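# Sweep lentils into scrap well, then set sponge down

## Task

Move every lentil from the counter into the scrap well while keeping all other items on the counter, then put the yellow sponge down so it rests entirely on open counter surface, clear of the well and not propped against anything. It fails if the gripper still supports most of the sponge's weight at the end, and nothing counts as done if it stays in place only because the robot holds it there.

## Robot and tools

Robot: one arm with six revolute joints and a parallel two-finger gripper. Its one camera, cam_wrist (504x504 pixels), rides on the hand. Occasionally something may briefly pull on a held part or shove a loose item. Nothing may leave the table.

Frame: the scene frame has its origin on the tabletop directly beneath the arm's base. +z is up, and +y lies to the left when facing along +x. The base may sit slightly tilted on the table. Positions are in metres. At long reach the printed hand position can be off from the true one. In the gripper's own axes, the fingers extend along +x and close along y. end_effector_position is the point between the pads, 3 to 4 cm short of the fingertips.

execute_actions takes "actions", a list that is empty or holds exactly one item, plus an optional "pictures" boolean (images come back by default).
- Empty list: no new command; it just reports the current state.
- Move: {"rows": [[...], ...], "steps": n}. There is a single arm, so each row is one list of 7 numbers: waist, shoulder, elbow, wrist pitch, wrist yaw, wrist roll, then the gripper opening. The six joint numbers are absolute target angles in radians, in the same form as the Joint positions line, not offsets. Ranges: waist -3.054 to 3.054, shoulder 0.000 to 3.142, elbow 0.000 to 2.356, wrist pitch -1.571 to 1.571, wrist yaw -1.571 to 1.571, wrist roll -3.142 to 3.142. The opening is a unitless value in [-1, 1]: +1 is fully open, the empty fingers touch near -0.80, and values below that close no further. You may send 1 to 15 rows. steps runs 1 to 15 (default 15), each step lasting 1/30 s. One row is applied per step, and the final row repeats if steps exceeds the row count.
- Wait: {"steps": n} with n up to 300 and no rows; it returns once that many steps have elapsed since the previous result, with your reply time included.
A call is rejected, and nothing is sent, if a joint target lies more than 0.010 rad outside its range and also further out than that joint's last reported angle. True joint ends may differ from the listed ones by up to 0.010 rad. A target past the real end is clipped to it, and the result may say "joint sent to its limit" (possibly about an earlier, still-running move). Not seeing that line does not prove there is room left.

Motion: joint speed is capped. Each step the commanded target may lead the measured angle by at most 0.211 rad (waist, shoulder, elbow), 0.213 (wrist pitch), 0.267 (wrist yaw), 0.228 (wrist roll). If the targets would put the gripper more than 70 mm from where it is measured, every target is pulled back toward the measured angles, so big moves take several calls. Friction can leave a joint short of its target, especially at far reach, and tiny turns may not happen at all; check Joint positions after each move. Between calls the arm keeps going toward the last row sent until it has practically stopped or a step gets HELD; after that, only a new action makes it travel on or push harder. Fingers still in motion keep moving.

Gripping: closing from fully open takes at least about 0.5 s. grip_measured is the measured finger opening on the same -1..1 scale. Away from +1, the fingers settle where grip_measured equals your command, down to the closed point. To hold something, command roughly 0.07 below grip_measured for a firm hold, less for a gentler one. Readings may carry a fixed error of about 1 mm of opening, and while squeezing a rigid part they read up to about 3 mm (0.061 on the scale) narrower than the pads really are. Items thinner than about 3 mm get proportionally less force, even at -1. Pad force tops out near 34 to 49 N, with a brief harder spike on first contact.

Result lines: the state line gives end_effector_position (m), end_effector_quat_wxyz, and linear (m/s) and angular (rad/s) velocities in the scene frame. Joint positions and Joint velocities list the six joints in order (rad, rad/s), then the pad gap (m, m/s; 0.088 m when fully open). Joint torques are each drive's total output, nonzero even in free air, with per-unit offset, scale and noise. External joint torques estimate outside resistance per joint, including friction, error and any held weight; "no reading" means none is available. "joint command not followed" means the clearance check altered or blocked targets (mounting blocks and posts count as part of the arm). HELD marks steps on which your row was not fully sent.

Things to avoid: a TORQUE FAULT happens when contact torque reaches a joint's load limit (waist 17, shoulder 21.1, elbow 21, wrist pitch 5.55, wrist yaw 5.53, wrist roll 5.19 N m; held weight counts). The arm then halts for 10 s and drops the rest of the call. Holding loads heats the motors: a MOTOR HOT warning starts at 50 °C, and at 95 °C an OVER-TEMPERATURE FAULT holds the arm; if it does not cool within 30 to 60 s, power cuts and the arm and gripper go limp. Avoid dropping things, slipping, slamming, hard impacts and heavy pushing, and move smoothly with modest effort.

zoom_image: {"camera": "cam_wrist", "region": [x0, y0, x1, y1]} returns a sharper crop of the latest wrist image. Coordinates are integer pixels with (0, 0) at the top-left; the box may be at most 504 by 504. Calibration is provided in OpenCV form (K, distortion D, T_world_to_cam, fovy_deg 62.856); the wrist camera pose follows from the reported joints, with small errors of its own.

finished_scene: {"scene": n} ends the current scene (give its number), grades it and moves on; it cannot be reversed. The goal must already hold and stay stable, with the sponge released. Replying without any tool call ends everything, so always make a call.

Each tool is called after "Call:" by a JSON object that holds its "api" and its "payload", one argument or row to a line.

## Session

Call:
{"api": "execute_actions", "payload": {
  "actions": []
}}

Scene clock: 0.00 s of 4539.00 s.
end_effector_position=(+0.2386, +0.2542, +0.2411) grip_measured=+0.827 end_effector_quat_wxyz=(+0.700, +0.440, +0.420, -0.374) end_effector_velocity=(-0.003, -0.004, -0.001) end_effector_angular_velocity=(-0.017, +0.020, +0.005)
Joint positions: [ 0.923  1.826  1.693 -1.379  0.382  2.209  0.08 ]
Joint velocities: [-0.002 -0.002 -0.002 -0.022 -0.007 -0.007 -0.   ]
Joint torques (N m, as the arm reports them, + toward a larger angle): no reading
External joint torques (N m, as the arm's controller estimates them; a push from outside toward a larger angle lowers the number): no reading
Motor temperatures (°C, as the motors report them): [35 39 37 33 32 34]
Heat: hottest shoulder 39 °C (+0.0 °C/min).
camera_calibration (this result's frames):
cam_wrist: T_world_to_cam=[[-0.920558, -0.288726, -0.263079, 0.357334], [-0.317899, 0.945146, 0.0750972, -0.151513], [0.226965, 0.152764, -0.961847, 0.215671], [0, 0, 0, 1]] pos_world=[0.231831, 0.213427, 0.312828]

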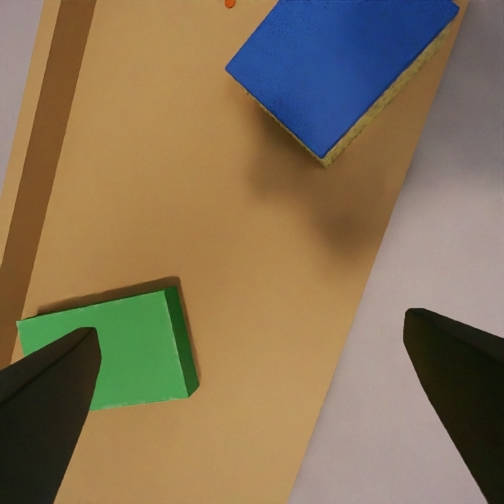

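Call:
{"api": "execute_actions", "payload": {
  "actions": [
    {"rows":[[0.7,1.6,1.55,-1.3,0.2,1.5,1],[0.45,1.4,1.4,-1.25,0,0.8,1],[0.3,1.25,1.3,-1.2,0,0,1]],"steps":15}
  ]
}}

Call:
{"api": "execute_actions", "payload": {
  "actions": [
    {"rows":[[0.3,1.25,1.3,-1.2,0,0,1]],"steps":15}
  ]
}}

Call:
{"api": "execute_actions", "payload": {
  "actions": [
    {"rows":[[-0.15,1.25,1.3,-1.2,0,0,1]],"steps":15}
  ]
}}

Scene clock: 4.90 s of 4539.00 s.
end_effector_position=(+0.2449, +0.0894, +0.2942) grip_measured=+0.987 end_effector_quat_wxyz=(+0.758, +0.375, +0.512, -0.152) end_effector_velocity=(-0.008, -0.006, -0.063) end_effector_angular_velocity=(-0.943, -0.117, +1.879)
Joint positions: [ 0.308  1.245  1.317 -1.202  0.005  1.139  0.087]
Joint velocities: [-0.042  0.056 -0.144 -0.007 -0.051 -2.132  0.   ]
Joint torques (N m, as the arm reports them, + toward a larger angle): [-0.6  -3.52  4.9   0.92 -0.04 -0.09]
External joint torques (N m, as the arm's controller estimates them; a push from outside toward a larger angle lowers the number): [-0.48 -0.39 -0.85 -0.06 -0.1  -0.07]
Motor temperatures (°C, as the motors report them): [35 40 38 33 32 34]
Heat: hottest shoulder 40 °C (+0.0 °C/min).
Steps of this call (steps 1 to 90: nothing new was sent; then 1.40 s passed at rest; steps 91 to 105: all 15 steps of this action). Readings (joint positions):
91: [0.901 1.788 1.660 -1.337 0.321 2.141]
92: [0.853 1.742 1.597 -1.306 0.234 2.067]
94: [0.719 1.620 1.465 -1.258 0.111 1.924]
98: [0.434 1.383 1.331 -1.216 0.030 1.639]
105: the state above
camera_calibration (this result's frames):
cam_wrist: T_world_to_cam=[[-0.660338, -0.651679, -0.373186, 0.330603], [-0.733472, 0.666324, 0.134277, 0.111542], [0.161157, 0.36239, -0.917988, 0.274897], [0, 0, 0, 1]] pos_world=[0.255821, 0.0415039, 0.360751]

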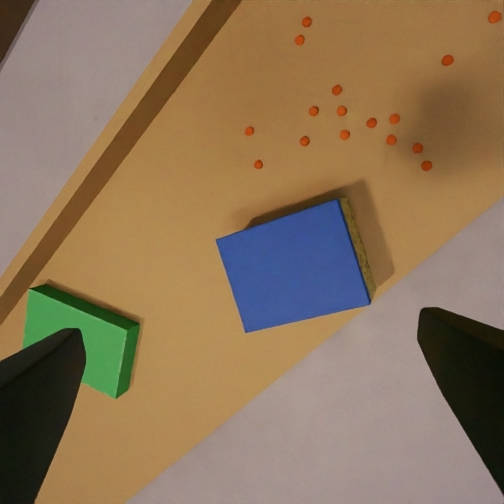

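Scene clock: 5.40 s of 4539.00 s.
end_effector_position=(+0.2447, +0.0883, +0.2898) grip_measured=+0.987 end_effector_quat_wxyz=(+0.840, -0.052, +0.526, +0.121) end_effector_velocity=(-0.003, +0.002, -0.001) end_effector_angular_velocity=(-0.519, -0.178, +1.157)
Joint positions: [ 0.303  1.249  1.307 -1.202  0.003  0.096  0.087]
Joint velocities: [-0.002 -0.002 -0.002 -0.007 -0.022 -1.282 -0.   ]
Joint torques (N m, as the arm reports them, + toward a larger angle): [-0.19 -3.74  4.97  1.03 -0.07 -0.1 ]
External joint torques (N m, as the arm's controller estimates them; a push from outside toward a larger angle lowers the number): [-0.18 -0.28 -1.09 -0.02 -0.07 -0.03]
Motor temperatures (°C, as the motors report them): [35 40 38 33 32 34]
Heat: hottest shoulder 40 °C (+11.1 °C/min).
Steps of this call (steps 1 to 15: all 15 steps of this action). Readings (joint positions):
1: [0.307 1.247 1.312 -1.202 0.005 1.067]
2: [0.306 1.249 1.309 -1.202 0.005 0.995]
4: [0.305 1.249 1.307 -1.202 0.004 0.852]
8: [0.303 1.249 1.307 -1.202 0.004 0.565]
15: the state above
camera_calibration (this result's frames):
cam_wrist: T_world_to_cam=[[0.20225, -0.979267, -0.0114315, 0.041131], [-0.972983, -0.199598, -0.116039, 0.320389], [0.111351, 0.0345914, -0.993179, 0.334256], [0, 0, 0, 1]] pos_world=[0.266195, 0.0926648, 0.369624]

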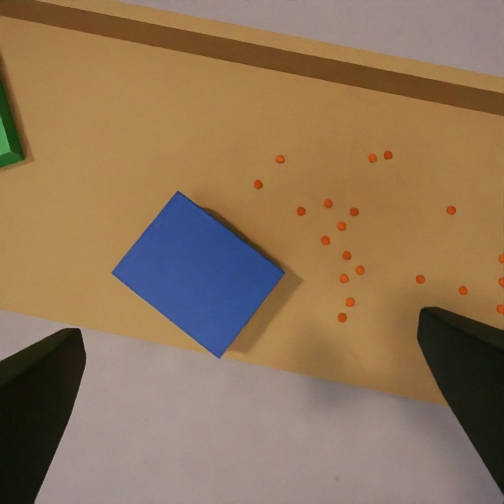

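Scene clock: 5.90 s of 4539.00 s.
end_effector_position=(+0.2599, -0.0300, +0.2890) grip_measured=+0.987 end_effector_quat_wxyz=(+0.848, +0.033, +0.527, -0.040) end_effector_velocity=(-0.003, -0.005, -0.001) end_effector_angular_velocity=(+0.005, +0.007, -0.012)
Joint positions: [-0.145  1.249  1.307 -1.2    0.004  0.003  0.087]
Joint velocities: [-0.022 -0.002 -0.002 -0.007 -0.007 -0.007 -0.   ]
Joint torques (N m, as the arm reports them, + toward a larger angle): [-0.15 -3.91  4.99  0.88 -0.12 -0.06]
External joint torques (N m, as the arm's controller estimates them; a push from outside toward a larger angle lowers the number): [-0.19 -0.4  -1.12 -0.18 -0.1  -0.06]
Motor temperatures (°C, as the motors report them): [35 40 38 33 32 34]
Heat: hottest shoulder 40 °C (+10.2 °C/min).
Steps of this call (steps 1 to 15: all 15 steps of this action). Readings (joint positions):
1: [0.270 1.249 1.307 -1.202 -0.014 0.063]
2: [0.210 1.249 1.307 -1.201 -0.011 0.044]
4: [0.073 1.249 1.307 -1.200 -0.003 0.023]
8: [-0.118 1.249 1.307 -1.200 0.005 0.008]
15: the state above
camera_calibration (this result's frames):
cam_wrist: T_world_to_cam=[[-0.159663, -0.987039, 0.0161865, 0.00807445], [-0.980593, 0.156688, -0.117839, 0.32465], [0.113776, -0.0346869, -0.992901, 0.333046], [0, 0, 0, 1]] pos_world=[0.281746, -0.0313465, 0.368807]

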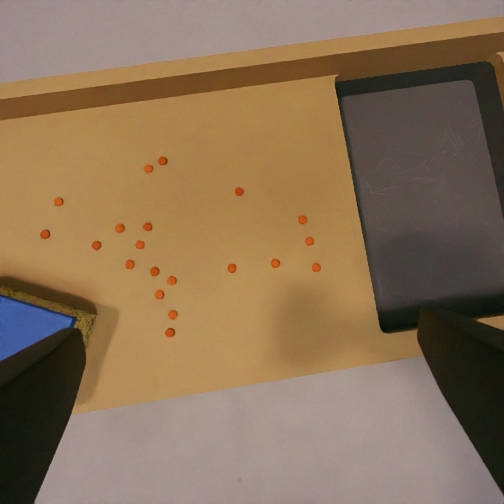

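Call:
{"api": "execute_actions", "payload": {
  "actions": [
    {"rows":[[0.05,1.35,1.3,-1.18,0,-0.2,1],[0.25,1.5,1.3,-1.15,0,-0.45,1],[0.41,1.62,1.3,-1.12,0,-0.663,1],[0.41,1.72,1.29,-1.10,0,-0.663,1],[0.41,1.80,1.285,-1.085,0,-0.663,1]],"steps":15}
  ]
}}

Call:
{"api": "execute_actions", "payload": {
  "actions": [
    {"rows":[[0.41,1.80,1.285,-1.085,0,-0.663,1],[0.41,1.80,1.285,-1.085,0,-0.663,1],[0.41,1.80,1.285,-1.085,0,-0.663,1],[0.41,1.805,1.25,-1.05,0,-0.663,1],[0.41,1.81,1.225,-1.015,0,-0.663,1]],"steps":12}
  ]
}}

Scene clock: 31.43 s of 4539.00 s.
end_effector_position=(+0.2799, +0.1384, +0.1363) grip_measured=+0.988 end_effector_quat_wxyz=(+0.603, -0.371, +0.602, +0.370) end_effector_velocity=(-0.006, +0.013, -0.026) end_effector_angular_velocity=(-0.017, +0.082, +0.278)
Joint positions: [ 0.412  1.797  1.282 -1.088 -0.002 -0.644  0.087]
Joint velocities: [ 0.037  0.09   0.002  0.007 -0.022 -0.242 -0.   ]
Joint torques (N m, as the arm reports them, + toward a larger angle): [-0.8  -7.99  5.41  0.26  0.06 -0.02]
External joint torques (N m, as the arm's controller estimates them; a push from outside toward a larger angle lowers the number): [-0.07  0.73 -1.42 -0.23  0.01 -0.02]
Motor temperatures (°C, as the motors report them): [35 40 40 34 32 34]
Heat: hottest shoulder 40 °C (+1.9 °C/min).
Steps of this call (steps 1 to 15: the robot went on to your last target; steps 16 to 90: nothing new was sent; then 22.03 s passed at rest; steps 91 to 105: all 15 steps of this action). Readings (joint positions):
91: [-0.118 1.266 1.307 -1.199 0.015 -0.054]
92: [-0.067 1.296 1.311 -1.189 0.010 -0.115]
94: [0.036 1.382 1.315 -1.145 0.006 -0.226]
98: [0.223 1.585 1.303 -1.107 0.006 -0.435]
105: the state above
camera_calibration (this result's frames):
cam_wrist: T_world_to_cam=[[0.872638, -0.485517, 0.0526874, -0.18339], [-0.473846, -0.815634, 0.331981, 0.23133], [-0.118209, -0.314665, -0.941814, 0.281725], [0, 0, 0, 1]] pos_world=[0.30295, 0.18829, 0.198198]

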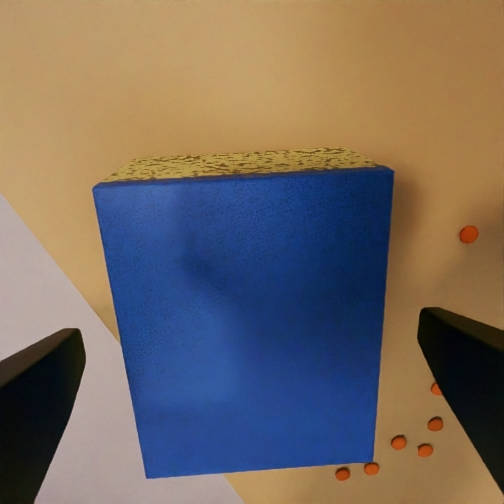

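Scene clock: 31.83 s of 4539.00 s.
end_effector_position=(+0.2807, +0.1383, +0.1225) grip_measured=+0.988 end_effector_quat_wxyz=(+0.604, -0.376, +0.595, +0.374) end_effector_velocity=(+0.007, +0.004, +0.002) end_effector_angular_velocity=(+0.025, -0.034, +0.005)
Joint positions: [ 0.411  1.803  1.233 -1.02  -0.002 -0.661  0.087]
Joint velocities: [-0.002 -0.007 -0.002  0.037 -0.007 -0.007 -0.   ]
Joint torques (N m, as the arm reports them, + toward a larger angle): [-0.15 -6.43  4.43  0.4   0.06 -0.08]
External joint torques (N m, as the arm's controller estimates them; a push from outside toward a larger angle lowers the number): [-0.1   0.66 -1.11  0.03  0.1  -0.08]
Motor temperatures (°C, as the motors report them): [35 40 40 34 32 34]
Heat: hottest shoulder 40 °C (+1.9 °C/min).
Steps of this call (steps 1 to 12: all 12 steps of this action). Readings (joint positions):
1: [0.412 1.797 1.282 -1.088 -0.002 -0.649]
2: [0.411 1.797 1.282 -1.088 -0.002 -0.653]
4: [0.411 1.797 1.278 -1.077 -0.002 -0.657]
8: [0.411 1.801 1.242 -1.032 -0.002 -0.660]
12: the state above
camera_calibration (this result's frames):
cam_wrist: T_world_to_cam=[[0.879526, -0.472085, 0.0597566, -0.188003], [-0.464581, -0.824727, 0.322473, 0.236003], [-0.102952, -0.311385, -0.94469, 0.264443], [0, 0, 0, 1]] pos_world=[0.302221, 0.188229, 0.184947]

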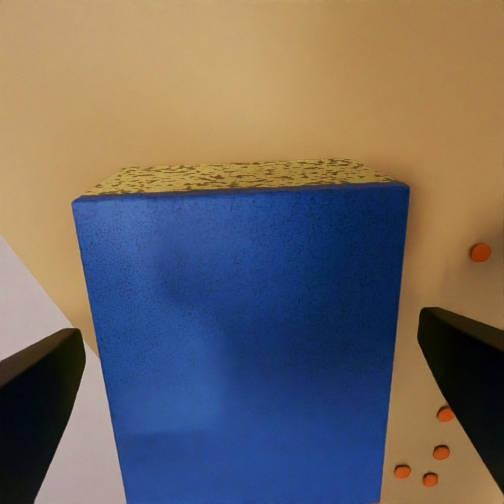

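Call:
{"api": "execute_actions", "payload": {
  "actions": [
    {"rows":[[0.403,1.775,1.2,-1.015,0,-0.713,1]],"steps":12}
  ]
}}

Scene clock: 40.57 s of 4539.00 s.
end_effector_position=(+0.2765, +0.1347, +0.1221) grip_measured=+0.988 end_effector_quat_wxyz=(+0.596, -0.389, +0.586, +0.387) end_effector_velocity=(+0.002, -0.001, +0.000) end_effector_angular_velocity=(-0.004, -0.010, +0.019)
Joint positions: [ 0.406  1.784  1.208 -1.014 -0.002 -0.71   0.087]
Joint velocities: [-0.002 -0.002 -0.002  0.007  0.007 -0.022  0.   ]
Joint torques (N m, as the arm reports them, + toward a larger angle): [-0.36 -8.12  4.25  0.15  0.06 -0.04]
External joint torques (N m, as the arm's controller estimates them; a push from outside toward a larger angle lowers the number): [-0.33 -1.31 -1.22 -0.19  0.1  -0.04]
Motor temperatures (°C, as the motors report them): [35 42 40 34 32 34]
Heat: hottest shoulder 42 °C (+4.4 °C/min).
Steps of this call (steps 1 to 15: the robot went on to your last target; steps 16 to 90: nothing new was sent; then 5.33 s passed at rest; steps 91 to 102: all 12 steps of this action). Readings (joint positions):
91: [0.411 1.801 1.227 -1.013 -0.002 -0.676]
92: [0.410 1.796 1.221 -1.013 -0.002 -0.688]
94: [0.408 1.790 1.212 -1.014 -0.002 -0.700]
98: [0.406 1.786 1.208 -1.014 -0.002 -0.708]
102: the state above
camera_calibration (this result's frames):
cam_wrist: T_world_to_cam=[[0.899681, -0.432356, 0.0603546, -0.197052], [-0.427493, -0.844545, 0.32248, 0.223663], [-0.0884541, -0.315931, -0.94465, 0.259095], [0, 0, 0, 1]] pos_world=[0.295816, 0.185553, 0.18452]

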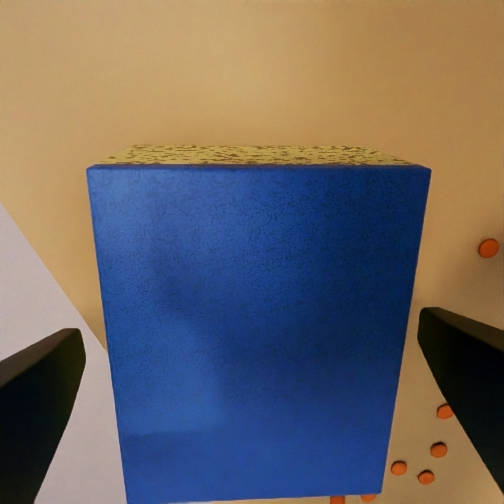

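Call:
{"api": "execute_actions", "payload": {
  "actions": [
    {"rows":[[0.398,1.785,1.208,-1.014,0,-0.716,1],[0.398,1.785,1.208,-1.014,0,-0.716,1],[0.398,1.785,1.208,-1.014,0,-0.716,1],[0.398,1.79,1.19,-0.995,0,-0.716,1],[0.398,1.795,1.17,-0.97,0,-0.716,1],[0.398,1.80,1.15,-0.95,0,-0.716,1]],"steps":12}
  ]
}}

Scene clock: 46.40 s of 4539.00 s.
end_effector_position=(+0.2746, +0.1319, +0.1073) grip_measured=+0.988 end_effector_quat_wxyz=(+0.595, -0.388, +0.588, +0.387) end_effector_velocity=(+0.000, +0.002, -0.004) end_effector_angular_velocity=(+0.014, -0.012, -0.005)
Joint positions: [ 0.401  1.794  1.157 -0.956 -0.002 -0.713  0.087]
Joint velocities: [ 0.002 -0.002 -0.022  0.037 -0.007  0.007 -0.   ]
Joint torques (N m, as the arm reports them, + toward a larger angle): [-0.28 -6.21  4.52  0.38  0.06 -0.06]
External joint torques (N m, as the arm's controller estimates them; a push from outside toward a larger angle lowers the number): [-0.3   0.83 -1.04  0.02  0.11 -0.06]
Motor temperatures (°C, as the motors report them): [35 43 40 34 32 34]
Heat: hottest shoulder 43 °C (+5.2 °C/min).
Steps of this call (steps 1 to 15: the robot went on to your last target; steps 16 to 90: nothing new was sent; then 2.43 s passed at rest; steps 91 to 102: all 12 steps of this action). Readings (joint positions):
91: [0.406 1.784 1.208 -1.014 -0.002 -0.712]
92: [0.405 1.784 1.208 -1.014 -0.002 -0.712]
94: [0.402 1.784 1.206 -1.011 -0.002 -0.713]
98: [0.401 1.788 1.172 -0.968 -0.002 -0.713]
102: the state above
camera_calibration (this result's frames):
cam_wrist: T_world_to_cam=[[0.898979, -0.434022, 0.0588323, -0.195026], [-0.428423, -0.843447, 0.324117, 0.225161], [-0.0910521, -0.31658, -0.944186, 0.244771], [0, 0, 0, 1]] pos_world=[0.294075, 0.182755, 0.169605]

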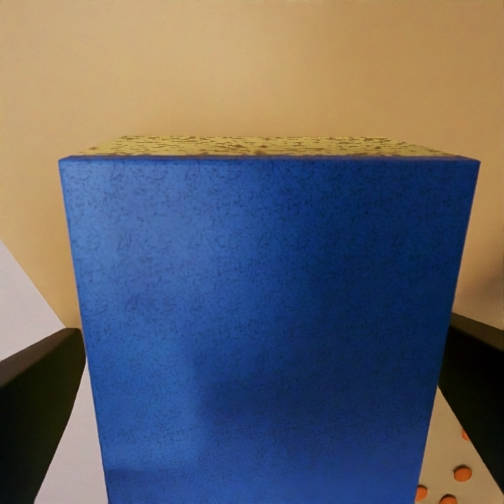

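Call:
{"api": "execute_actions", "payload": {
  "actions": [
    {"rows":[[0.39,1.805,1.16,-0.956,0,-0.722,1],[0.39,1.805,1.16,-0.956,0,-0.722,1],[0.39,1.805,1.16,-0.956,0,-0.722,1],[0.39,1.81,1.145,-0.94,0,-0.722,1],[0.39,1.812,1.13,-0.925,0,-0.722,1]],"steps":12}
  ]
}}

Scene clock: 51.27 s of 4539.00 s.
end_effector_position=(+0.2749, +0.1292, +0.0995) grip_measured=+0.988 end_effector_quat_wxyz=(+0.594, -0.388, +0.589, +0.386) end_effector_velocity=(+0.002, -0.001, +0.000) end_effector_angular_velocity=(-0.004, -0.010, +0.005)
Joint positions: [ 0.393  1.804  1.137 -0.929 -0.002 -0.72   0.087]
Joint velocities: [-0.002 -0.002 -0.002  0.007  0.007 -0.007 -0.   ]
Joint torques (N m, as the arm reports them, + toward a larger angle): [-0.27 -5.96  4.25  0.41  0.04 -0.05]
External joint torques (N m, as the arm's controller estimates them; a push from outside toward a larger angle lowers the number): [-0.22  0.93 -1.12  0.06  0.09 -0.05]
Motor temperatures (°C, as the motors report them): [35 43 40 34 32 34]
Heat: hottest shoulder 43 °C (+4.7 °C/min).
Steps of this call (steps 1 to 15: the robot went on to your last target; steps 16 to 90: nothing new was sent; then 1.47 s passed at rest; steps 91 to 102: all 12 steps of this action). Readings (joint positions):
91: [0.400 1.794 1.157 -0.952 -0.002 -0.716]
92: [0.398 1.795 1.157 -0.952 -0.002 -0.717]
94: [0.395 1.796 1.156 -0.952 -0.002 -0.718]
98: [0.393 1.802 1.142 -0.933 -0.002 -0.720]
102: the state above
camera_calibration (this result's frames):
cam_wrist: T_world_to_cam=[[0.898332, -0.435666, 0.0565236, -0.195414], [-0.428997, -0.842215, 0.32655, 0.225301], [-0.0946617, -0.317599, -0.943488, 0.237644], [0, 0, 0, 1]] pos_world=[0.294696, 0.180092, 0.161688]

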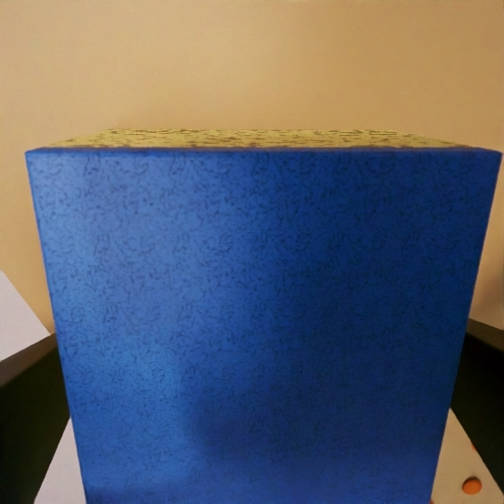

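Call:
{"api": "execute_actions", "payload": {
  "actions": [
    {"rows":[[0.39,1.815,1.125,-0.92,0,-0.722,1],[0.39,1.815,1.125,-0.92,0,-0.722,1],[0.39,1.815,1.125,-0.92,0,-0.722,1],[0.39,1.815,1.125,-0.92,0,-0.722,0.85],[0.39,1.815,1.125,-0.92,0,-0.722,0.7],[0.39,1.815,1.125,-0.92,0,-0.722,0.55],[0.39,1.815,1.125,-0.92,0,-0.722,0.4],[0.39,1.815,1.125,-0.92,0,-0.722,0.28],[0.39,1.815,1.125,-0.92,0,-0.722,0.17]],"steps":15}
  ]
}}

Scene clock: 56.97 s of 4539.00 s.
end_effector_position=(+0.2747, +0.1291, +0.0979) grip_measured=+0.199 end_effector_quat_wxyz=(+0.594, -0.387, +0.589, +0.386) end_effector_velocity=(+0.001, +0.004, +0.003) end_effector_angular_velocity=(+0.027, -0.006, +0.005)
Joint positions: [ 0.393  1.806  1.132 -0.923 -0.002 -0.72   0.049]
Joint velocities: [-0.002 -0.007  0.002  0.007 -0.022 -0.007 -0.016]
Joint torques (N m, as the arm reports them, + toward a larger angle): [-0.27 -6.15  4.08  0.34  0.06 -0.08]
External joint torques (N m, as the arm's controller estimates them; a push from outside toward a larger angle lowers the number): [-0.26  0.72 -1.27  0.    0.11 -0.08]
Motor temperatures (°C, as the motors report them): [35 43 40 33 32 34]
Heat: hottest shoulder 43 °C (+4.2 °C/min).
Steps of this call (steps 1 to 15: the robot went on to your last target; steps 16 to 90: nothing new was sent; then 2.20 s passed at rest; steps 91 to 105: all 15 steps of this action). Readings (joint positions):
91: [0.393 1.804 1.136 -0.926 -0.002 -0.720]
92: [0.393 1.804 1.135 -0.925 -0.002 -0.720]
94: [0.393 1.805 1.134 -0.924 -0.002 -0.720]
98: [0.393 1.806 1.132 -0.923 -0.002 -0.720]
105: the state above
camera_calibration (this result's frames):
cam_wrist: T_world_to_cam=[[0.898351, -0.435657, 0.0562838, -0.195168], [-0.428885, -0.842162, 0.326835, 0.225593], [-0.0949879, -0.317752, -0.943404, 0.236177], [0, 0, 0, 1]] pos_world=[0.294517, 0.180005, 0.160063]

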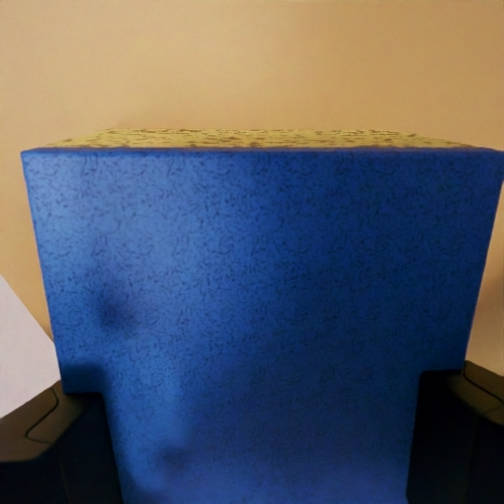

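Call:
{"api": "execute_actions", "payload": {
  "actions": [
    {"rows":[[0.39,1.805,1.16,-0.97,0,-0.722,0.17],[0.39,1.8,1.2,-1.02,0,-0.722,0.17],[0.39,1.8,1.24,-1.05,0,-0.65,0.17],[0.39,1.85,1.32,-1.08,0,-0.45,0.17],[0.395,1.92,1.42,-1.1,0,-0.25,0.17],[0.4,2.0,1.52,-1.12,0,-0.05,0.17],[0.4,2.07,1.62,-1.14,0,0.2,0.17],[0.4,2.115,1.685,-1.155,0,0.445,0.17]],"steps":15}
  ]
}}

Call:
{"api": "execute_actions", "payload": {
  "actions": [
    {"rows":[[0.4,2.115,1.685,-1.155,0,0.445,0.17]],"steps":10}
  ]
}}

Scene clock: 66.77 s of 4539.00 s.
end_effector_position=(+0.3567, +0.1696, +0.1280) grip_measured=+0.174 end_effector_quat_wxyz=(+0.705, -0.100, +0.694, +0.102) end_effector_velocity=(+0.041, +0.020, +0.053) end_effector_angular_velocity=(+0.112, -0.140, -2.119)
Joint positions: [ 0.397  2.102  1.663 -1.149 -0.002  0.156  0.048]
Joint velocities: [-0.002 -0.002  0.208 -0.037 -0.007  2.117 -0.   ]
Joint torques (N m, as the arm reports them, + toward a larger angle): [ 0.22 -7.98  5.71 -0.06  0.09  0.08]
External joint torques (N m, as the arm's controller estimates them; a push from outside toward a larger angle lowers the number): [ 0.22  1.27  0.06 -0.36  0.1   0.08]
Motor temperatures (°C, as the motors report them): [35 44 40 33 32 34]
Heat: hottest shoulder 44 °C (+4.0 °C/min).
Steps of this call (steps 1 to 15: the robot went on to your last target; steps 16 to 90: nothing new was sent; then 6.30 s passed at rest; steps 91 to 105: all 15 steps of this action). Readings (joint positions):
91: [0.393 1.806 1.136 -0.932 -0.002 -0.720]
92: [0.393 1.806 1.148 -0.961 -0.002 -0.720]
94: [0.393 1.815 1.201 -1.030 -0.002 -0.633]
98: [0.395 1.976 1.469 -1.103 -0.002 -0.345]
105: the state above
camera_calibration (this result's frames):
cam_wrist: T_world_to_cam=[[0.244296, -0.968465, 0.0489427, 0.071725], [-0.923274, -0.216873, 0.317067, 0.356611], [-0.296454, -0.122646, -0.947139, 0.324492], [0, 0, 0, 1]] pos_world=[0.407925, 0.1866, 0.190759]

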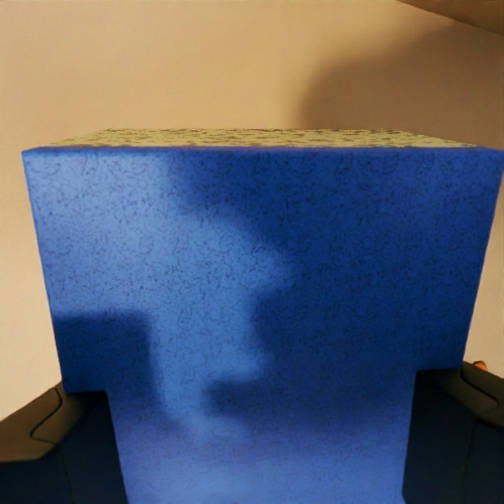

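Scene clock: 67.10 s of 4539.00 s.
end_effector_position=(+0.3591, +0.1708, +0.1306) grip_measured=+0.174 end_effector_quat_wxyz=(+0.715, +0.001, +0.699, +0.006) end_effector_velocity=(-0.003, +0.001, +0.000) end_effector_angular_velocity=(+0.019, +0.017, -0.083)
Joint positions: [ 0.397  2.104  1.677 -1.153 -0.002  0.436  0.048]
Joint velocities: [-0.002 -0.002 -0.002 -0.007 -0.022  0.081 -0.   ]
Joint torques (N m, as the arm reports them, + toward a larger angle): [ 0.19 -8.19  5.94  0.07  0.12  0.1 ]
External joint torques (N m, as the arm's controller estimates them; a push from outside toward a larger angle lowers the number): [ 0.19  1.16  0.25 -0.29  0.11  0.1 ]
Motor temperatures (°C, as the motors report them): [35 44 40 33 32 34]
Heat: hottest shoulder 44 °C (+4.1 °C/min).
Steps of this call (steps 1 to 10: all 10 steps of this action). Readings (joint positions):
1: [0.397 2.102 1.669 -1.150 -0.002 0.228]
2: [0.397 2.102 1.673 -1.150 -0.002 0.296]
4: [0.397 2.102 1.677 -1.151 -0.002 0.376]
8: [0.397 2.104 1.677 -1.153 -0.002 0.428]
10: the state above
camera_calibration (this result's frames):
cam_wrist: T_world_to_cam=[[-0.032671, -0.998616, 0.0412162, 0.17774], [-0.949074, 0.0439265, 0.311976, 0.323644], [-0.313355, -0.0289246, -0.949195, 0.318132], [0, 0, 0, 1]] pos_world=[0.412657, 0.17248, 0.193675]

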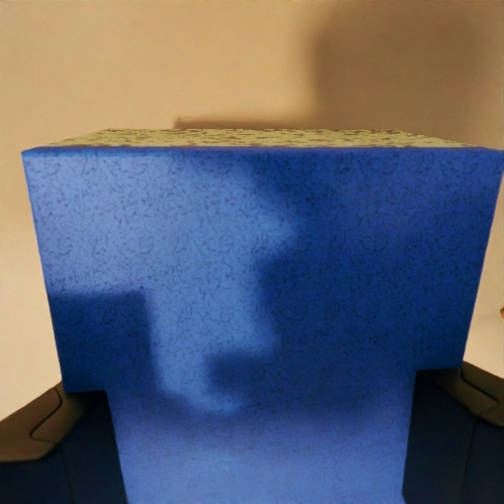

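Call:
{"api": "execute_actions", "payload": {
  "actions": [
    {"rows":[[0.4,2.11,1.65,-1.12,0,0.445,0.17],[0.4,2.12,1.62,-1.085,0,0.445,0.17],[0.4,2.13,1.60,-1.06,0,0.445,0.17],[0.4,2.137,1.585,-1.045,0,0.445,0.17]],"steps":12}
  ]
}}

Scene clock: 74.77 s of 4539.00 s.
end_effector_position=(+0.3578, +0.1701, +0.0993) grip_measured=+0.174 end_effector_quat_wxyz=(+0.712, +0.002, +0.702, +0.002) end_effector_velocity=(+0.006, +0.003, +0.001) end_effector_angular_velocity=(+0.022, -0.030, -0.010)
Joint positions: [ 0.397  2.132  1.592 -1.049 -0.002  0.443  0.048]
Joint velocities: [-0.002 -0.007 -0.007  0.037 -0.007  0.007 -0.   ]
Joint torques (N m, as the arm reports them, + toward a larger angle): [ 0.3  -8.95  4.53  0.35  0.13  0.11]
External joint torques (N m, as the arm's controller estimates them; a push from outside toward a larger angle lowers the number): [ 0.33  0.41 -0.95  0.03  0.11  0.11]
Motor temperatures (°C, as the motors report them): [35 45 41 33 32 34]
Heat: hottest shoulder 45 °C (+5.0 °C/min).
Steps of this call (steps 1 to 15: the robot went on to your last target; steps 16 to 90: nothing new was sent; then 4.27 s passed at rest; steps 91 to 102: all 12 steps of this action). Readings (joint positions):
91: [0.397 2.104 1.673 -1.147 -0.002 0.443]
92: [0.397 2.104 1.663 -1.128 -0.002 0.443]
94: [0.397 2.107 1.634 -1.085 -0.002 0.443]
98: [0.397 2.129 1.596 -1.058 -0.002 0.443]
102: the state above
camera_calibration (this result's frames):
cam_wrist: T_world_to_cam=[[-0.0391999, -0.998211, 0.0451365, 0.180156], [-0.946226, 0.0515992, 0.319365, 0.329102], [-0.321123, -0.0301902, -0.946556, 0.29076], [0, 0, 0, 1]] pos_world=[0.411836, 0.171631, 0.161985]

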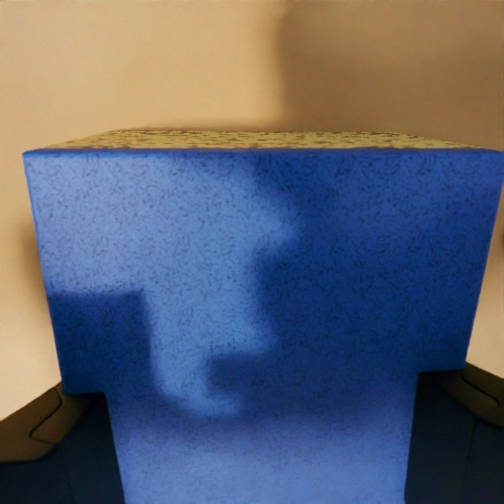

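Call:
{"api": "execute_actions", "payload": {
  "actions": [
    {"rows":[[0.4,2.15,1.588,-1.05,0,0.445,0.17],[0.4,2.157,1.586,-1.05,0,0.445,0.17],[0.4,2.157,1.586,-1.05,0,0.445,0.17],[0.365,2.135,1.558,-1.046,0,0.41,0.17],[0.331,2.114,1.53,-1.038,0,0.376,0.17],[0.294,2.096,1.505,-1.03,0,0.339,0.17],[0.257,2.079,1.48,-1.023,0,0.302,0.17],[0.218,2.066,1.462,-1.018,0,0.263,0.17],[0.179,2.054,1.445,-1.013,0,0.224,0.17],[0.138,2.043,1.43,-1.008,0,0.183,0.17],[0.098,2.033,1.415,-1.004,0,0.143,0.17],[0.057,2.027,1.407,-1.002,0,0.102,0.17],[0.016,2.023,1.402,-1.0,0,0.061,0.17],[-0.026,2.022,1.40,-1.0,0,0.019,0.17],[-0.068,2.022,1.40,-1.0,0,-0.023,0.17]],"steps":15}
  ]
}}

Scene clock: 86.63 s of 4539.00 s.
end_effector_position=(+0.3618, +0.0261, +0.0948) grip_measured=+0.174 end_effector_quat_wxyz=(+0.703, +0.005, +0.711, +0.007) end_effector_velocity=(+0.002, -0.460, -0.009) end_effector_angular_velocity=(+0.044, +0.006, -0.034)
Joint positions: [ 0.024  2.031  1.425 -1.005 -0.008  0.067  0.048]
Joint velocities: [-1.258 -0.1   -0.164  0.051  0.007 -1.223 -0.   ]
Joint torques (N m, as the arm reports them, + toward a larger angle): [-0.05 -8.89  3.76  0.36  0.31 -0.02]
External joint torques (N m, as the arm's controller estimates them; a push from outside toward a larger angle lowers the number): [-0.58 -0.35 -1.43  0.06  0.37 -0.02]
Motor temperatures (°C, as the motors report them): [35 48 41 33 32 34]
Heat: hottest shoulder 48 °C (+8.0 °C/min).
Steps of this call (steps 1 to 15: the robot went on to your last target; steps 16 to 90: nothing new was sent; then 8.37 s passed at rest; steps 91 to 105: all 15 steps of this action). Readings (joint positions):
91: [0.397 2.132 1.592 -1.048 -0.002 0.443]
92: [0.397 2.134 1.592 -1.048 -0.002 0.443]
94: [0.395 2.135 1.588 -1.047 -0.002 0.436]
98: [0.324 2.098 1.520 -1.030 -0.008 0.333]
105: the state above
camera_calibration (this result's frames):
cam_wrist: T_world_to_cam=[[-0.0352348, -0.99877, 0.0348942, 0.0363413], [-0.938298, 0.0450806, 0.342878, 0.336815], [-0.344029, -0.0206599, -0.938732, 0.290786], [0, 0, 0, 1]] pos_world=[0.417352, 0.0271204, 0.156215]

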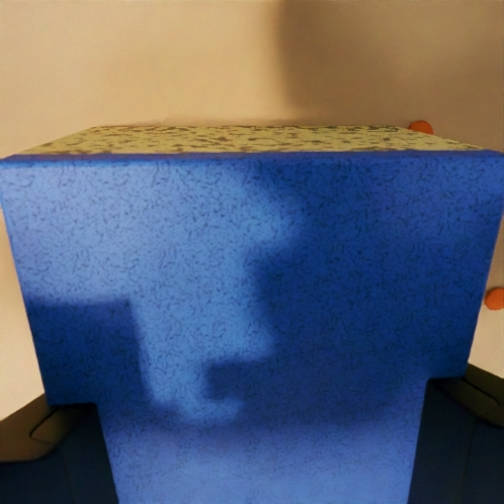

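Call:
{"api": "execute_actions", "payload": {
  "actions": [
    {"rows":[[-0.068,2.022,1.40,-1.0,0,-0.023,0.17],[-0.11,2.026,1.403,-1.001,0,-0.065,0.17],[-0.151,2.032,1.408,-1.003,0,-0.106,0.17],[-0.19,2.04,1.418,-1.006,0,-0.146,0.17],[-0.232,2.05,1.43,-1.01,0,-0.187,0.17],[-0.27,2.062,1.445,-1.015,0,-0.226,0.17],[-0.311,2.075,1.465,-1.02,0,-0.266,0.17],[-0.35,2.09,1.487,-1.027,0,-0.305,0.17],[-0.386,2.107,1.51,-1.033,0,-0.341,0.17],[-0.42,2.124,1.533,-1.04,0,-0.375,0.17],[-0.45,2.14,1.556,-1.047,0,-0.405,0.17],[-0.48,2.156,1.58,-1.054,0,-0.435,0.17]],"steps":15}
  ]
}}

Call:
{"api": "execute_actions", "payload": {
  "actions": [
    {"rows":[[-0.48,2.156,1.58,-1.054,0,-0.435,0.17],[-0.48,2.156,1.58,-1.054,0,-0.435,0.17],[-0.48,2.156,1.58,-1.054,0,-0.435,0.17],[-0.48,2.13,1.63,-1.12,0,-0.435,0.17],[-0.47,2.09,1.65,-1.17,0,-0.43,0.17],[-0.35,2.0,1.55,-1.15,0,-0.3,0.17],[-0.15,1.92,1.45,-1.12,0,-0.1,0.17],[0.05,1.86,1.36,-1.09,0,0.1,0.17],[0.22,1.83,1.31,-1.07,0,0.27,0.17],[0.36,1.83,1.29,-1.05,0,0.405,0.17]],"steps":15}
  ]
}}

Scene clock: 94.90 s of 4539.00 s.
end_effector_position=(+0.3542, -0.1639, +0.0896) grip_measured=+0.174 end_effector_quat_wxyz=(+0.706, +0.018, +0.708, +0.003) end_effector_velocity=(-0.068, -0.160, -0.038) end_effector_angular_velocity=(-0.059, +0.172, -0.087)
Joint positions: [-0.477  2.131  1.567 -1.045 -0.001 -0.41   0.048]
Joint velocities: [-0.393  0.164  0.115 -0.081  0.139 -0.3   -0.   ]
Joint torques (N m, as the arm reports them, + toward a larger angle): [ 2.67 -7.86  5.45 -0.15 -0.1  -0.12]
External joint torques (N m, as the arm's controller estimates them; a push from outside toward a larger angle lowers the number): [ 0.1   1.5   0.08 -0.26  0.25 -0.08]
Motor temperatures (°C, as the motors report them): [35 49 41 33 32 34]
Heat: hottest shoulder 49 °C (+8.1 °C/min).
Steps of this call (steps 1 to 30: the robot went on to your last target; steps 31 to 90: nothing new was sent; then 4.77 s passed at rest; steps 91 to 105: all 15 steps of this action). Readings (joint positions):
91: [-0.067 2.023 1.413 -1.002 -0.003 -0.020]
92: [-0.070 2.023 1.413 -1.002 -0.003 -0.033]
94: [-0.099 2.023 1.414 -1.002 -0.008 -0.084]
98: [-0.244 2.046 1.451 -1.016 -0.008 -0.224]
105: the state above
camera_calibration (this result's frames):
cam_wrist: T_world_to_cam=[[-0.0600352, -0.997942, 0.0225447, -0.143476], [-0.939299, 0.0641218, 0.337056, 0.344049], [-0.337808, -0.000941006, -0.941215, 0.280599], [0, 0, 0, 1]] pos_world=[0.409339, -0.164978, 0.151374]

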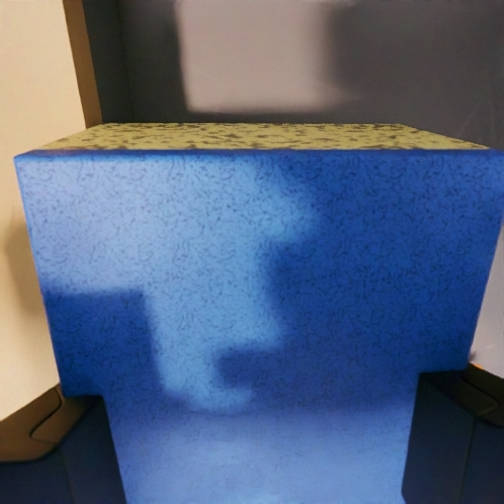

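Scene clock: 95.40 s of 4539.00 s.
end_effector_position=(+0.3292, +0.0183, +0.1310) grip_measured=+0.174 end_effector_quat_wxyz=(+0.714, +0.043, +0.698, -0.036) end_effector_velocity=(-0.102, +0.650, -0.047) end_effector_angular_velocity=(-0.002, +0.148, -0.125)
Joint positions: [ 0.014  1.846  1.323 -1.057  0.003  0.17   0.048]
Joint velocities: [ 1.961 -0.061 -0.295  0.081 -0.022  2.088 -0.   ]
Joint torques (N m, as the arm reports them, + toward a larger angle): [ 0.32 -8.81  4.05  0.23 -0.06  0.09]
External joint torques (N m, as the arm's controller estimates them; a push from outside toward a larger angle lowers the number): [ 0.36 -1.37 -0.9   0.01 -0.07  0.09]
Motor temperatures (°C, as the motors report them): [35 49 41 33 32 34]
Heat: hottest shoulder 49 °C (+8.1 °C/min).
Steps of this call (steps 1 to 15: all 15 steps of this action). Readings (joint positions):
1: [-0.487 2.135 1.569 -1.047 0.001 -0.417]
2: [-0.491 2.139 1.570 -1.049 0.001 -0.422]
4: [-0.489 2.142 1.580 -1.071 0.001 -0.428]
8: [-0.406 2.041 1.521 -1.106 0.010 -0.284]
15: the state above
camera_calibration (this result's frames):
cam_wrist: T_world_to_cam=[[-0.149843, -0.987899, 0.0400233, 0.0630633], [-0.937133, 0.154813, 0.312754, 0.295774], [-0.315166, 0.0093568, -0.94899, 0.30468], [0, 0, 0, 1]] pos_world=[0.382654, 0.0136596, 0.19411]

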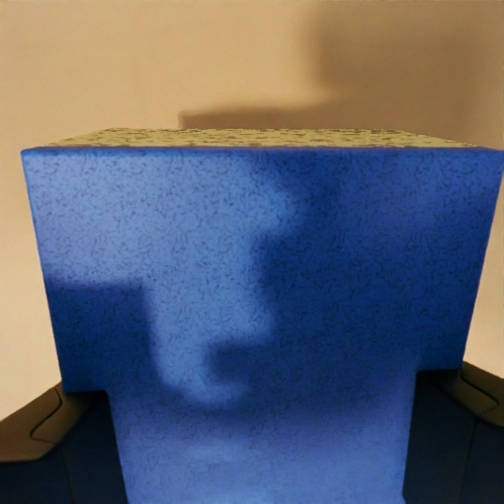

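Call:
{"api": "execute_actions", "payload": {
  "actions": [
    {"rows":[[0.355,1.83,1.24,-1.02,0,0.40,0.17],[0.355,1.83,1.24,-1.02,0,0.40,0.17],[0.355,1.83,1.24,-1.02,0,0.40,0.17],[0.355,1.83,1.24,-1.02,0,0.40,0.17],[0.355,1.83,1.24,-1.02,0,0.40,0.17],[0.355,1.83,1.24,-1.02,0,0.40,0.17],[0.355,1.83,1.24,-1.02,0,0.40,0.17],[0.355,1.835,1.21,-0.99,0,0.40,0.17],[0.355,1.84,1.185,-0.96,0,0.40,0.17],[0.355,1.845,1.165,-0.94,0,0.40,0.17],[0.355,1.85,1.155,-0.935,0,0.40,0.17]],"steps":15}
  ]
}}

Scene clock: 102.57 s of 4539.00 s.
end_effector_position=(+0.2824, +0.1213, +0.0950) grip_measured=+0.174 end_effector_quat_wxyz=(+0.701, -0.002, +0.713, -0.001) end_effector_velocity=(+0.007, +0.001, -0.007) end_effector_angular_velocity=(+0.014, -0.050, +0.005)
Joint positions: [ 0.358  1.843  1.166 -0.944 -0.003  0.402  0.048]
Joint velocities: [-0.002 -0.007 -0.037  0.081  0.007 -0.007 -0.   ]
Joint torques (N m, as the arm reports them, + toward a larger angle): [-0.4  -6.84  4.12  0.31  0.17 -0.07]
External joint torques (N m, as the arm's controller estimates them; a push from outside toward a larger angle lowers the number): [-0.38  0.95 -1.64 -0.09  0.16 -0.07]
Motor temperatures (°C, as the motors report them): [35 50 41 33 32 34]
Heat: hottest shoulder 50 °C (+8.0 °C/min). Fold the arm in close to its base before you think long.
MOTOR HOT: a motor reached 50 °C. Now the hottest motor, joint 2 (shoulder), reports 50 °C. The temperature limit of the motors' drives, at which the controller stops the arm, is 95 °C. To cool a motor, set the load down, stop pushing, or move to a pose that needs little force.
Steps of this call (steps 1 to 30: the robot went on to your last target; steps 31 to 90: nothing new was sent; then 3.67 s passed at rest; steps 91 to 105: all 15 steps of this action). Readings (joint positions):
91: [0.360 1.838 1.287 -1.039 -0.003 0.403]
92: [0.359 1.835 1.276 -1.033 -0.003 0.403]
94: [0.359 1.835 1.259 -1.031 -0.003 0.403]
98: [0.358 1.835 1.241 -1.013 -0.003 0.403]
105: the state above
camera_calibration (this result's frames):
cam_wrist: T_world_to_cam=[[-0.036157, -0.997732, 0.0567767, 0.126682], [-0.936204, 0.0536925, 0.347332, 0.255965], [-0.349593, -0.0405961, -0.936022, 0.26929], [0, 0, 0, 1]] pos_world=[0.338358, 0.123583, 0.155963]

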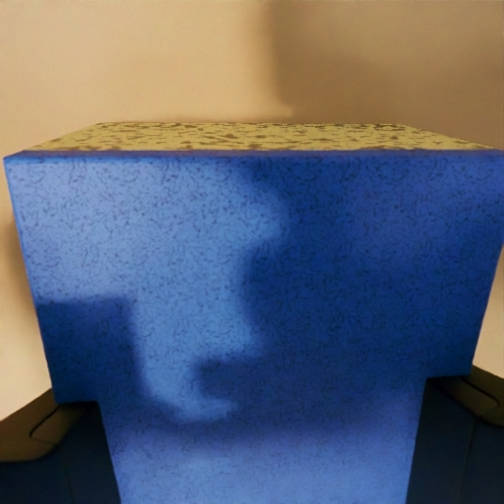

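In contact. Sweep.

Call:
{"api": "execute_actions", "payload": {
  "actions": [
    {"rows":[[0.31,1.826,1.135,-0.933,0,0.355,0.17],[0.261,1.808,1.113,-0.93,0,0.306,0.17],[0.212,1.792,1.095,-0.927,0,0.257,0.17],[0.163,1.779,1.079,-0.924,0,0.208,0.17],[0.11,1.769,1.067,-0.922,0,0.155,0.17],[0.06,1.762,1.058,-0.92,0,0.105,0.17],[0.008,1.758,1.053,-0.919,0,0.053,0.17],[-0.045,1.757,1.05,-0.919,0,0.0,0.17],[-0.098,1.759,1.051,-0.919,0,-0.053,0.17],[-0.15,1.763,1.055,-0.92,0,-0.105,0.17],[-0.20,1.771,1.063,-0.922,0,-0.155,0.17],[-0.253,1.781,1.074,-0.924,0,-0.208,0.17],[-0.30,1.793,1.09,-0.927,0,-0.255,0.17],[-0.351,1.809,1.108,-0.93,0,-0.306,0.17],[-0.40,1.826,1.13,-0.934,0,-0.355,0.17]],"steps":15}
  ]
}}

Call:
{"api": "execute_actions", "payload": {
  "actions": [
    {"rows":[[-0.443,1.845,1.153,-0.938,0,-0.398,0.17],[-0.487,1.866,1.182,-0.943,0,-0.442,0.17],[-0.53,1.888,1.212,-0.949,0,-0.485,0.17],[-0.575,1.912,1.246,-0.955,0,-0.53,0.17],[-0.575,1.912,1.246,-0.955,0,-0.53,0.17],[-0.575,1.912,1.246,-0.955,0,-0.53,0.17],[-0.575,1.912,1.246,-0.955,0,-0.53,0.17],[-0.575,1.912,1.246,-0.955,0,-0.53,0.17],[-0.575,1.912,1.246,-0.955,0,-0.53,0.17],[-0.575,1.89,1.29,-1.01,0,-0.53,0.17],[-0.57,1.87,1.33,-1.07,0,-0.53,0.17],[-0.45,1.87,1.35,-1.08,0,-0.4,0.17],[-0.25,1.88,1.36,-1.07,0,-0.2,0.17],[-0.05,1.9,1.37,-1.06,0,0,0.17],[0.1,1.91,1.37,-1.05,0,0.145,0.17]],"steps":15}
  ]
}}

Call:
{"api": "execute_actions", "payload": {
  "actions": [
    {"rows":[[0.1,1.91,1.37,-1.05,0,0.145,0.17],[0.1,1.91,1.37,-1.05,0,0.145,0.17],[0.1,1.91,1.37,-1.05,0,0.145,0.17],[0.1,1.91,1.37,-1.05,0,0.145,0.17],[0.1,1.91,1.37,-1.05,0,0.145,0.17],[0.1,1.91,1.37,-1.05,0,0.145,0.17],[0.1,1.91,1.37,-1.05,0,0.145,0.17],[0.1,1.92,1.34,-1.02,0,0.145,0.17],[0.1,1.928,1.315,-0.99,0,0.145,0.17],[0.1,1.935,1.295,-0.97,0,0.145,0.17],[0.1,1.94,1.285,-0.965,0,0.145,0.17]],"steps":15}
  ]
}}

Scene clock: 111.50 s of 4539.00 s.
end_effector_position=(+0.2838, -0.0690, +0.0934) grip_measured=+0.174 end_effector_quat_wxyz=(+0.702, +0.008, +0.712, +0.013) end_effector_velocity=(+0.004, -0.440, -0.002) end_effector_angular_velocity=(+0.062, -0.074, +0.028)
Joint positions: [-0.285  1.786  1.095 -0.928 -0.007 -0.245  0.048]
Joint velocities: [-1.458  0.335  0.432 -0.051 -0.007 -1.487  0.   ]
Joint torques (N m, as the arm reports them, + toward a larger angle): [-0.58 -4.97  5.16  0.11  0.26 -0.1 ]
External joint torques (N m, as the arm's controller estimates them; a push from outside toward a larger angle lowers the number): [-0.61  1.57  0.02 -0.25  0.29 -0.1 ]
Motor temperatures (°C, as the motors report them): [35 49 41 33 32 34]
Heat: hottest shoulder 49 °C (+6.1 °C/min). Fold the arm in close to its base before you think long.
MOTOR HOT: still on. Now the hottest motor, joint 2 (shoulder), reports 49 °C; a drive's own limit is 95 °C.
Steps of this call (steps 1 to 15: the robot went on to your last target; steps 16 to 90: nothing new was sent; then 5.43 s passed at rest; steps 91 to 105: all 15 steps of this action). Readings (joint positions):
91: [0.354 1.841 1.161 -0.935 -0.003 0.388]
92: [0.340 1.835 1.152 -0.931 -0.007 0.363]
94: [0.276 1.812 1.124 -0.929 -0.007 0.291]
98: [0.071 1.773 1.079 -0.923 -0.007 0.108]
105: the state above
camera_calibration (this result's frames):
cam_wrist: T_world_to_cam=[[-0.0319333, -0.999253, 0.0217556, -0.0610468], [-0.937403, 0.0374946, 0.346222, 0.267312], [-0.346779, -0.00933772, -0.9379, 0.262082], [0, 0, 0, 1]] pos_world=[0.339514, -0.0685768, 0.154585]

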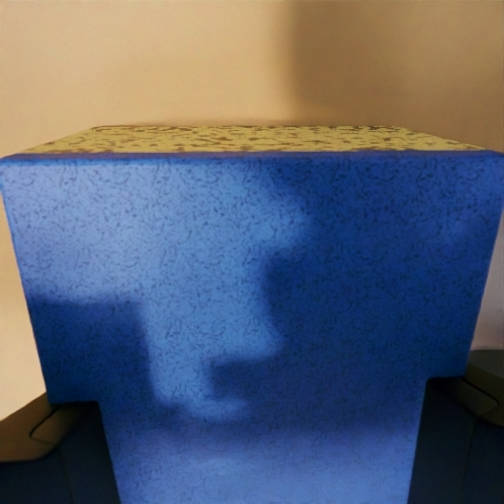

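Scene clock: 112.00 s of 4539.00 s.
end_effector_position=(+0.3129, -0.1263, +0.1185) grip_measured=+0.174 end_effector_quat_wxyz=(+0.709, +0.036, +0.704, -0.027) end_effector_velocity=(+0.361, +0.517, +0.134) end_effector_angular_velocity=(-0.173, -0.472, -0.217)
Joint positions: [-0.421  1.893  1.342 -1.042  0.008 -0.285  0.048]
Joint velocities: [ 1.795  0.007  0.505 -0.007 -0.051  2.    -0.   ]
Joint torques (N m, as the arm reports them, + toward a larger angle): [ 1.6  -6.41  4.12 -0.15 -0.25  0.05]
External joint torques (N m, as the arm's controller estimates them; a push from outside toward a larger angle lowers the number): [ 0.55  0.5  -0.03 -0.01 -0.1   0.08]
Motor temperatures (°C, as the motors report them): [35 49 41 33 32 34]
Heat: hottest shoulder 49 °C (+6.0 °C/min). Fold the arm in close to its base before you think long.
MOTOR HOT: still on. Now the hottest motor, joint 2 (shoulder), reports 49 °C; a drive's own limit is 95 °C.
Steps of this call (steps 1 to 15: all 15 steps of this action). Readings (joint positions):
1: [-0.333 1.799 1.112 -0.931 -0.007 -0.293]
2: [-0.380 1.816 1.133 -0.934 -0.007 -0.340]
4: [-0.469 1.854 1.184 -0.944 -0.007 -0.431]
8: [-0.573 1.893 1.234 -0.949 -0.000 -0.506]
15: the state above
camera_calibration (this result's frames):
cam_wrist: T_world_to_cam=[[-0.128561, -0.990968, 0.0381488, -0.0886071], [-0.935517, 0.133952, 0.326901, 0.301961], [-0.329059, 0.00633777, -0.944288, 0.292374], [0, 0, 0, 1]] pos_world=[0.367307, -0.130108, 0.180754]

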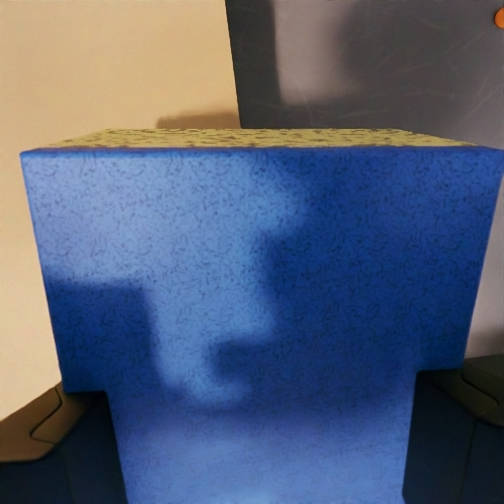

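Scene clock: 112.50 s of 4539.00 s.
end_effector_position=(+0.3315, +0.0496, +0.0968) grip_measured=+0.174 end_effector_quat_wxyz=(+0.702, +0.001, +0.712, +0.006) end_effector_velocity=(-0.010, -0.016, -0.044) end_effector_angular_velocity=(-0.001, +0.067, -0.053)
Joint positions: [ 0.102  1.934  1.294 -0.975 -0.004  0.14   0.048]
Joint velocities: [-0.046  0.066 -0.095  0.095 -0.007  0.007 -0.   ]
Joint torques (N m, as the arm reports them, + toward a larger angle): [ 0.02 -7.64  4.72  0.4   0.16  0.11]
External joint torques (N m, as the arm's controller estimates them; a push from outside toward a larger angle lowers the number): [-0.55  1.4  -1.55 -0.07  0.22  0.11]
Motor temperatures (°C, as the motors report them): [35 49 41 33 32 34]
Heat: hottest shoulder 49 °C (+6.1 °C/min). Fold the arm in close to its base before you think long.
MOTOR HOT: still on. Now the hottest motor, joint 2 (shoulder), reports 49 °C; a drive's own limit is 95 °C.
Steps of this call (steps 1 to 15: all 15 steps of this action). Readings (joint positions):
1: [-0.360 1.893 1.354 -1.042 0.006 -0.218]
2: [-0.296 1.893 1.361 -1.042 0.005 -0.150]
4: [-0.168 1.895 1.366 -1.042 0.004 -0.015]
8: [0.060 1.904 1.363 -1.041 -0.004 0.106]
15: the state above
camera_calibration (this result's frames):
cam_wrist: T_world_to_cam=[[-0.0305241, -0.998635, 0.0423811, 0.0563942], [-0.937593, 0.043301, 0.345028, 0.306348], [-0.346392, -0.0292046, -0.937635, 0.283779], [0, 0, 0, 1]] pos_world=[0.38725, 0.0513397, 0.157993]

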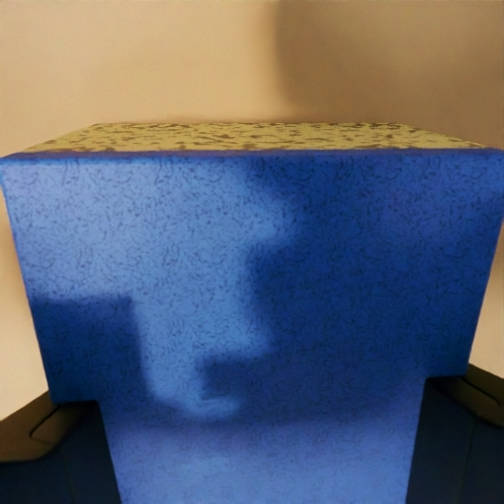

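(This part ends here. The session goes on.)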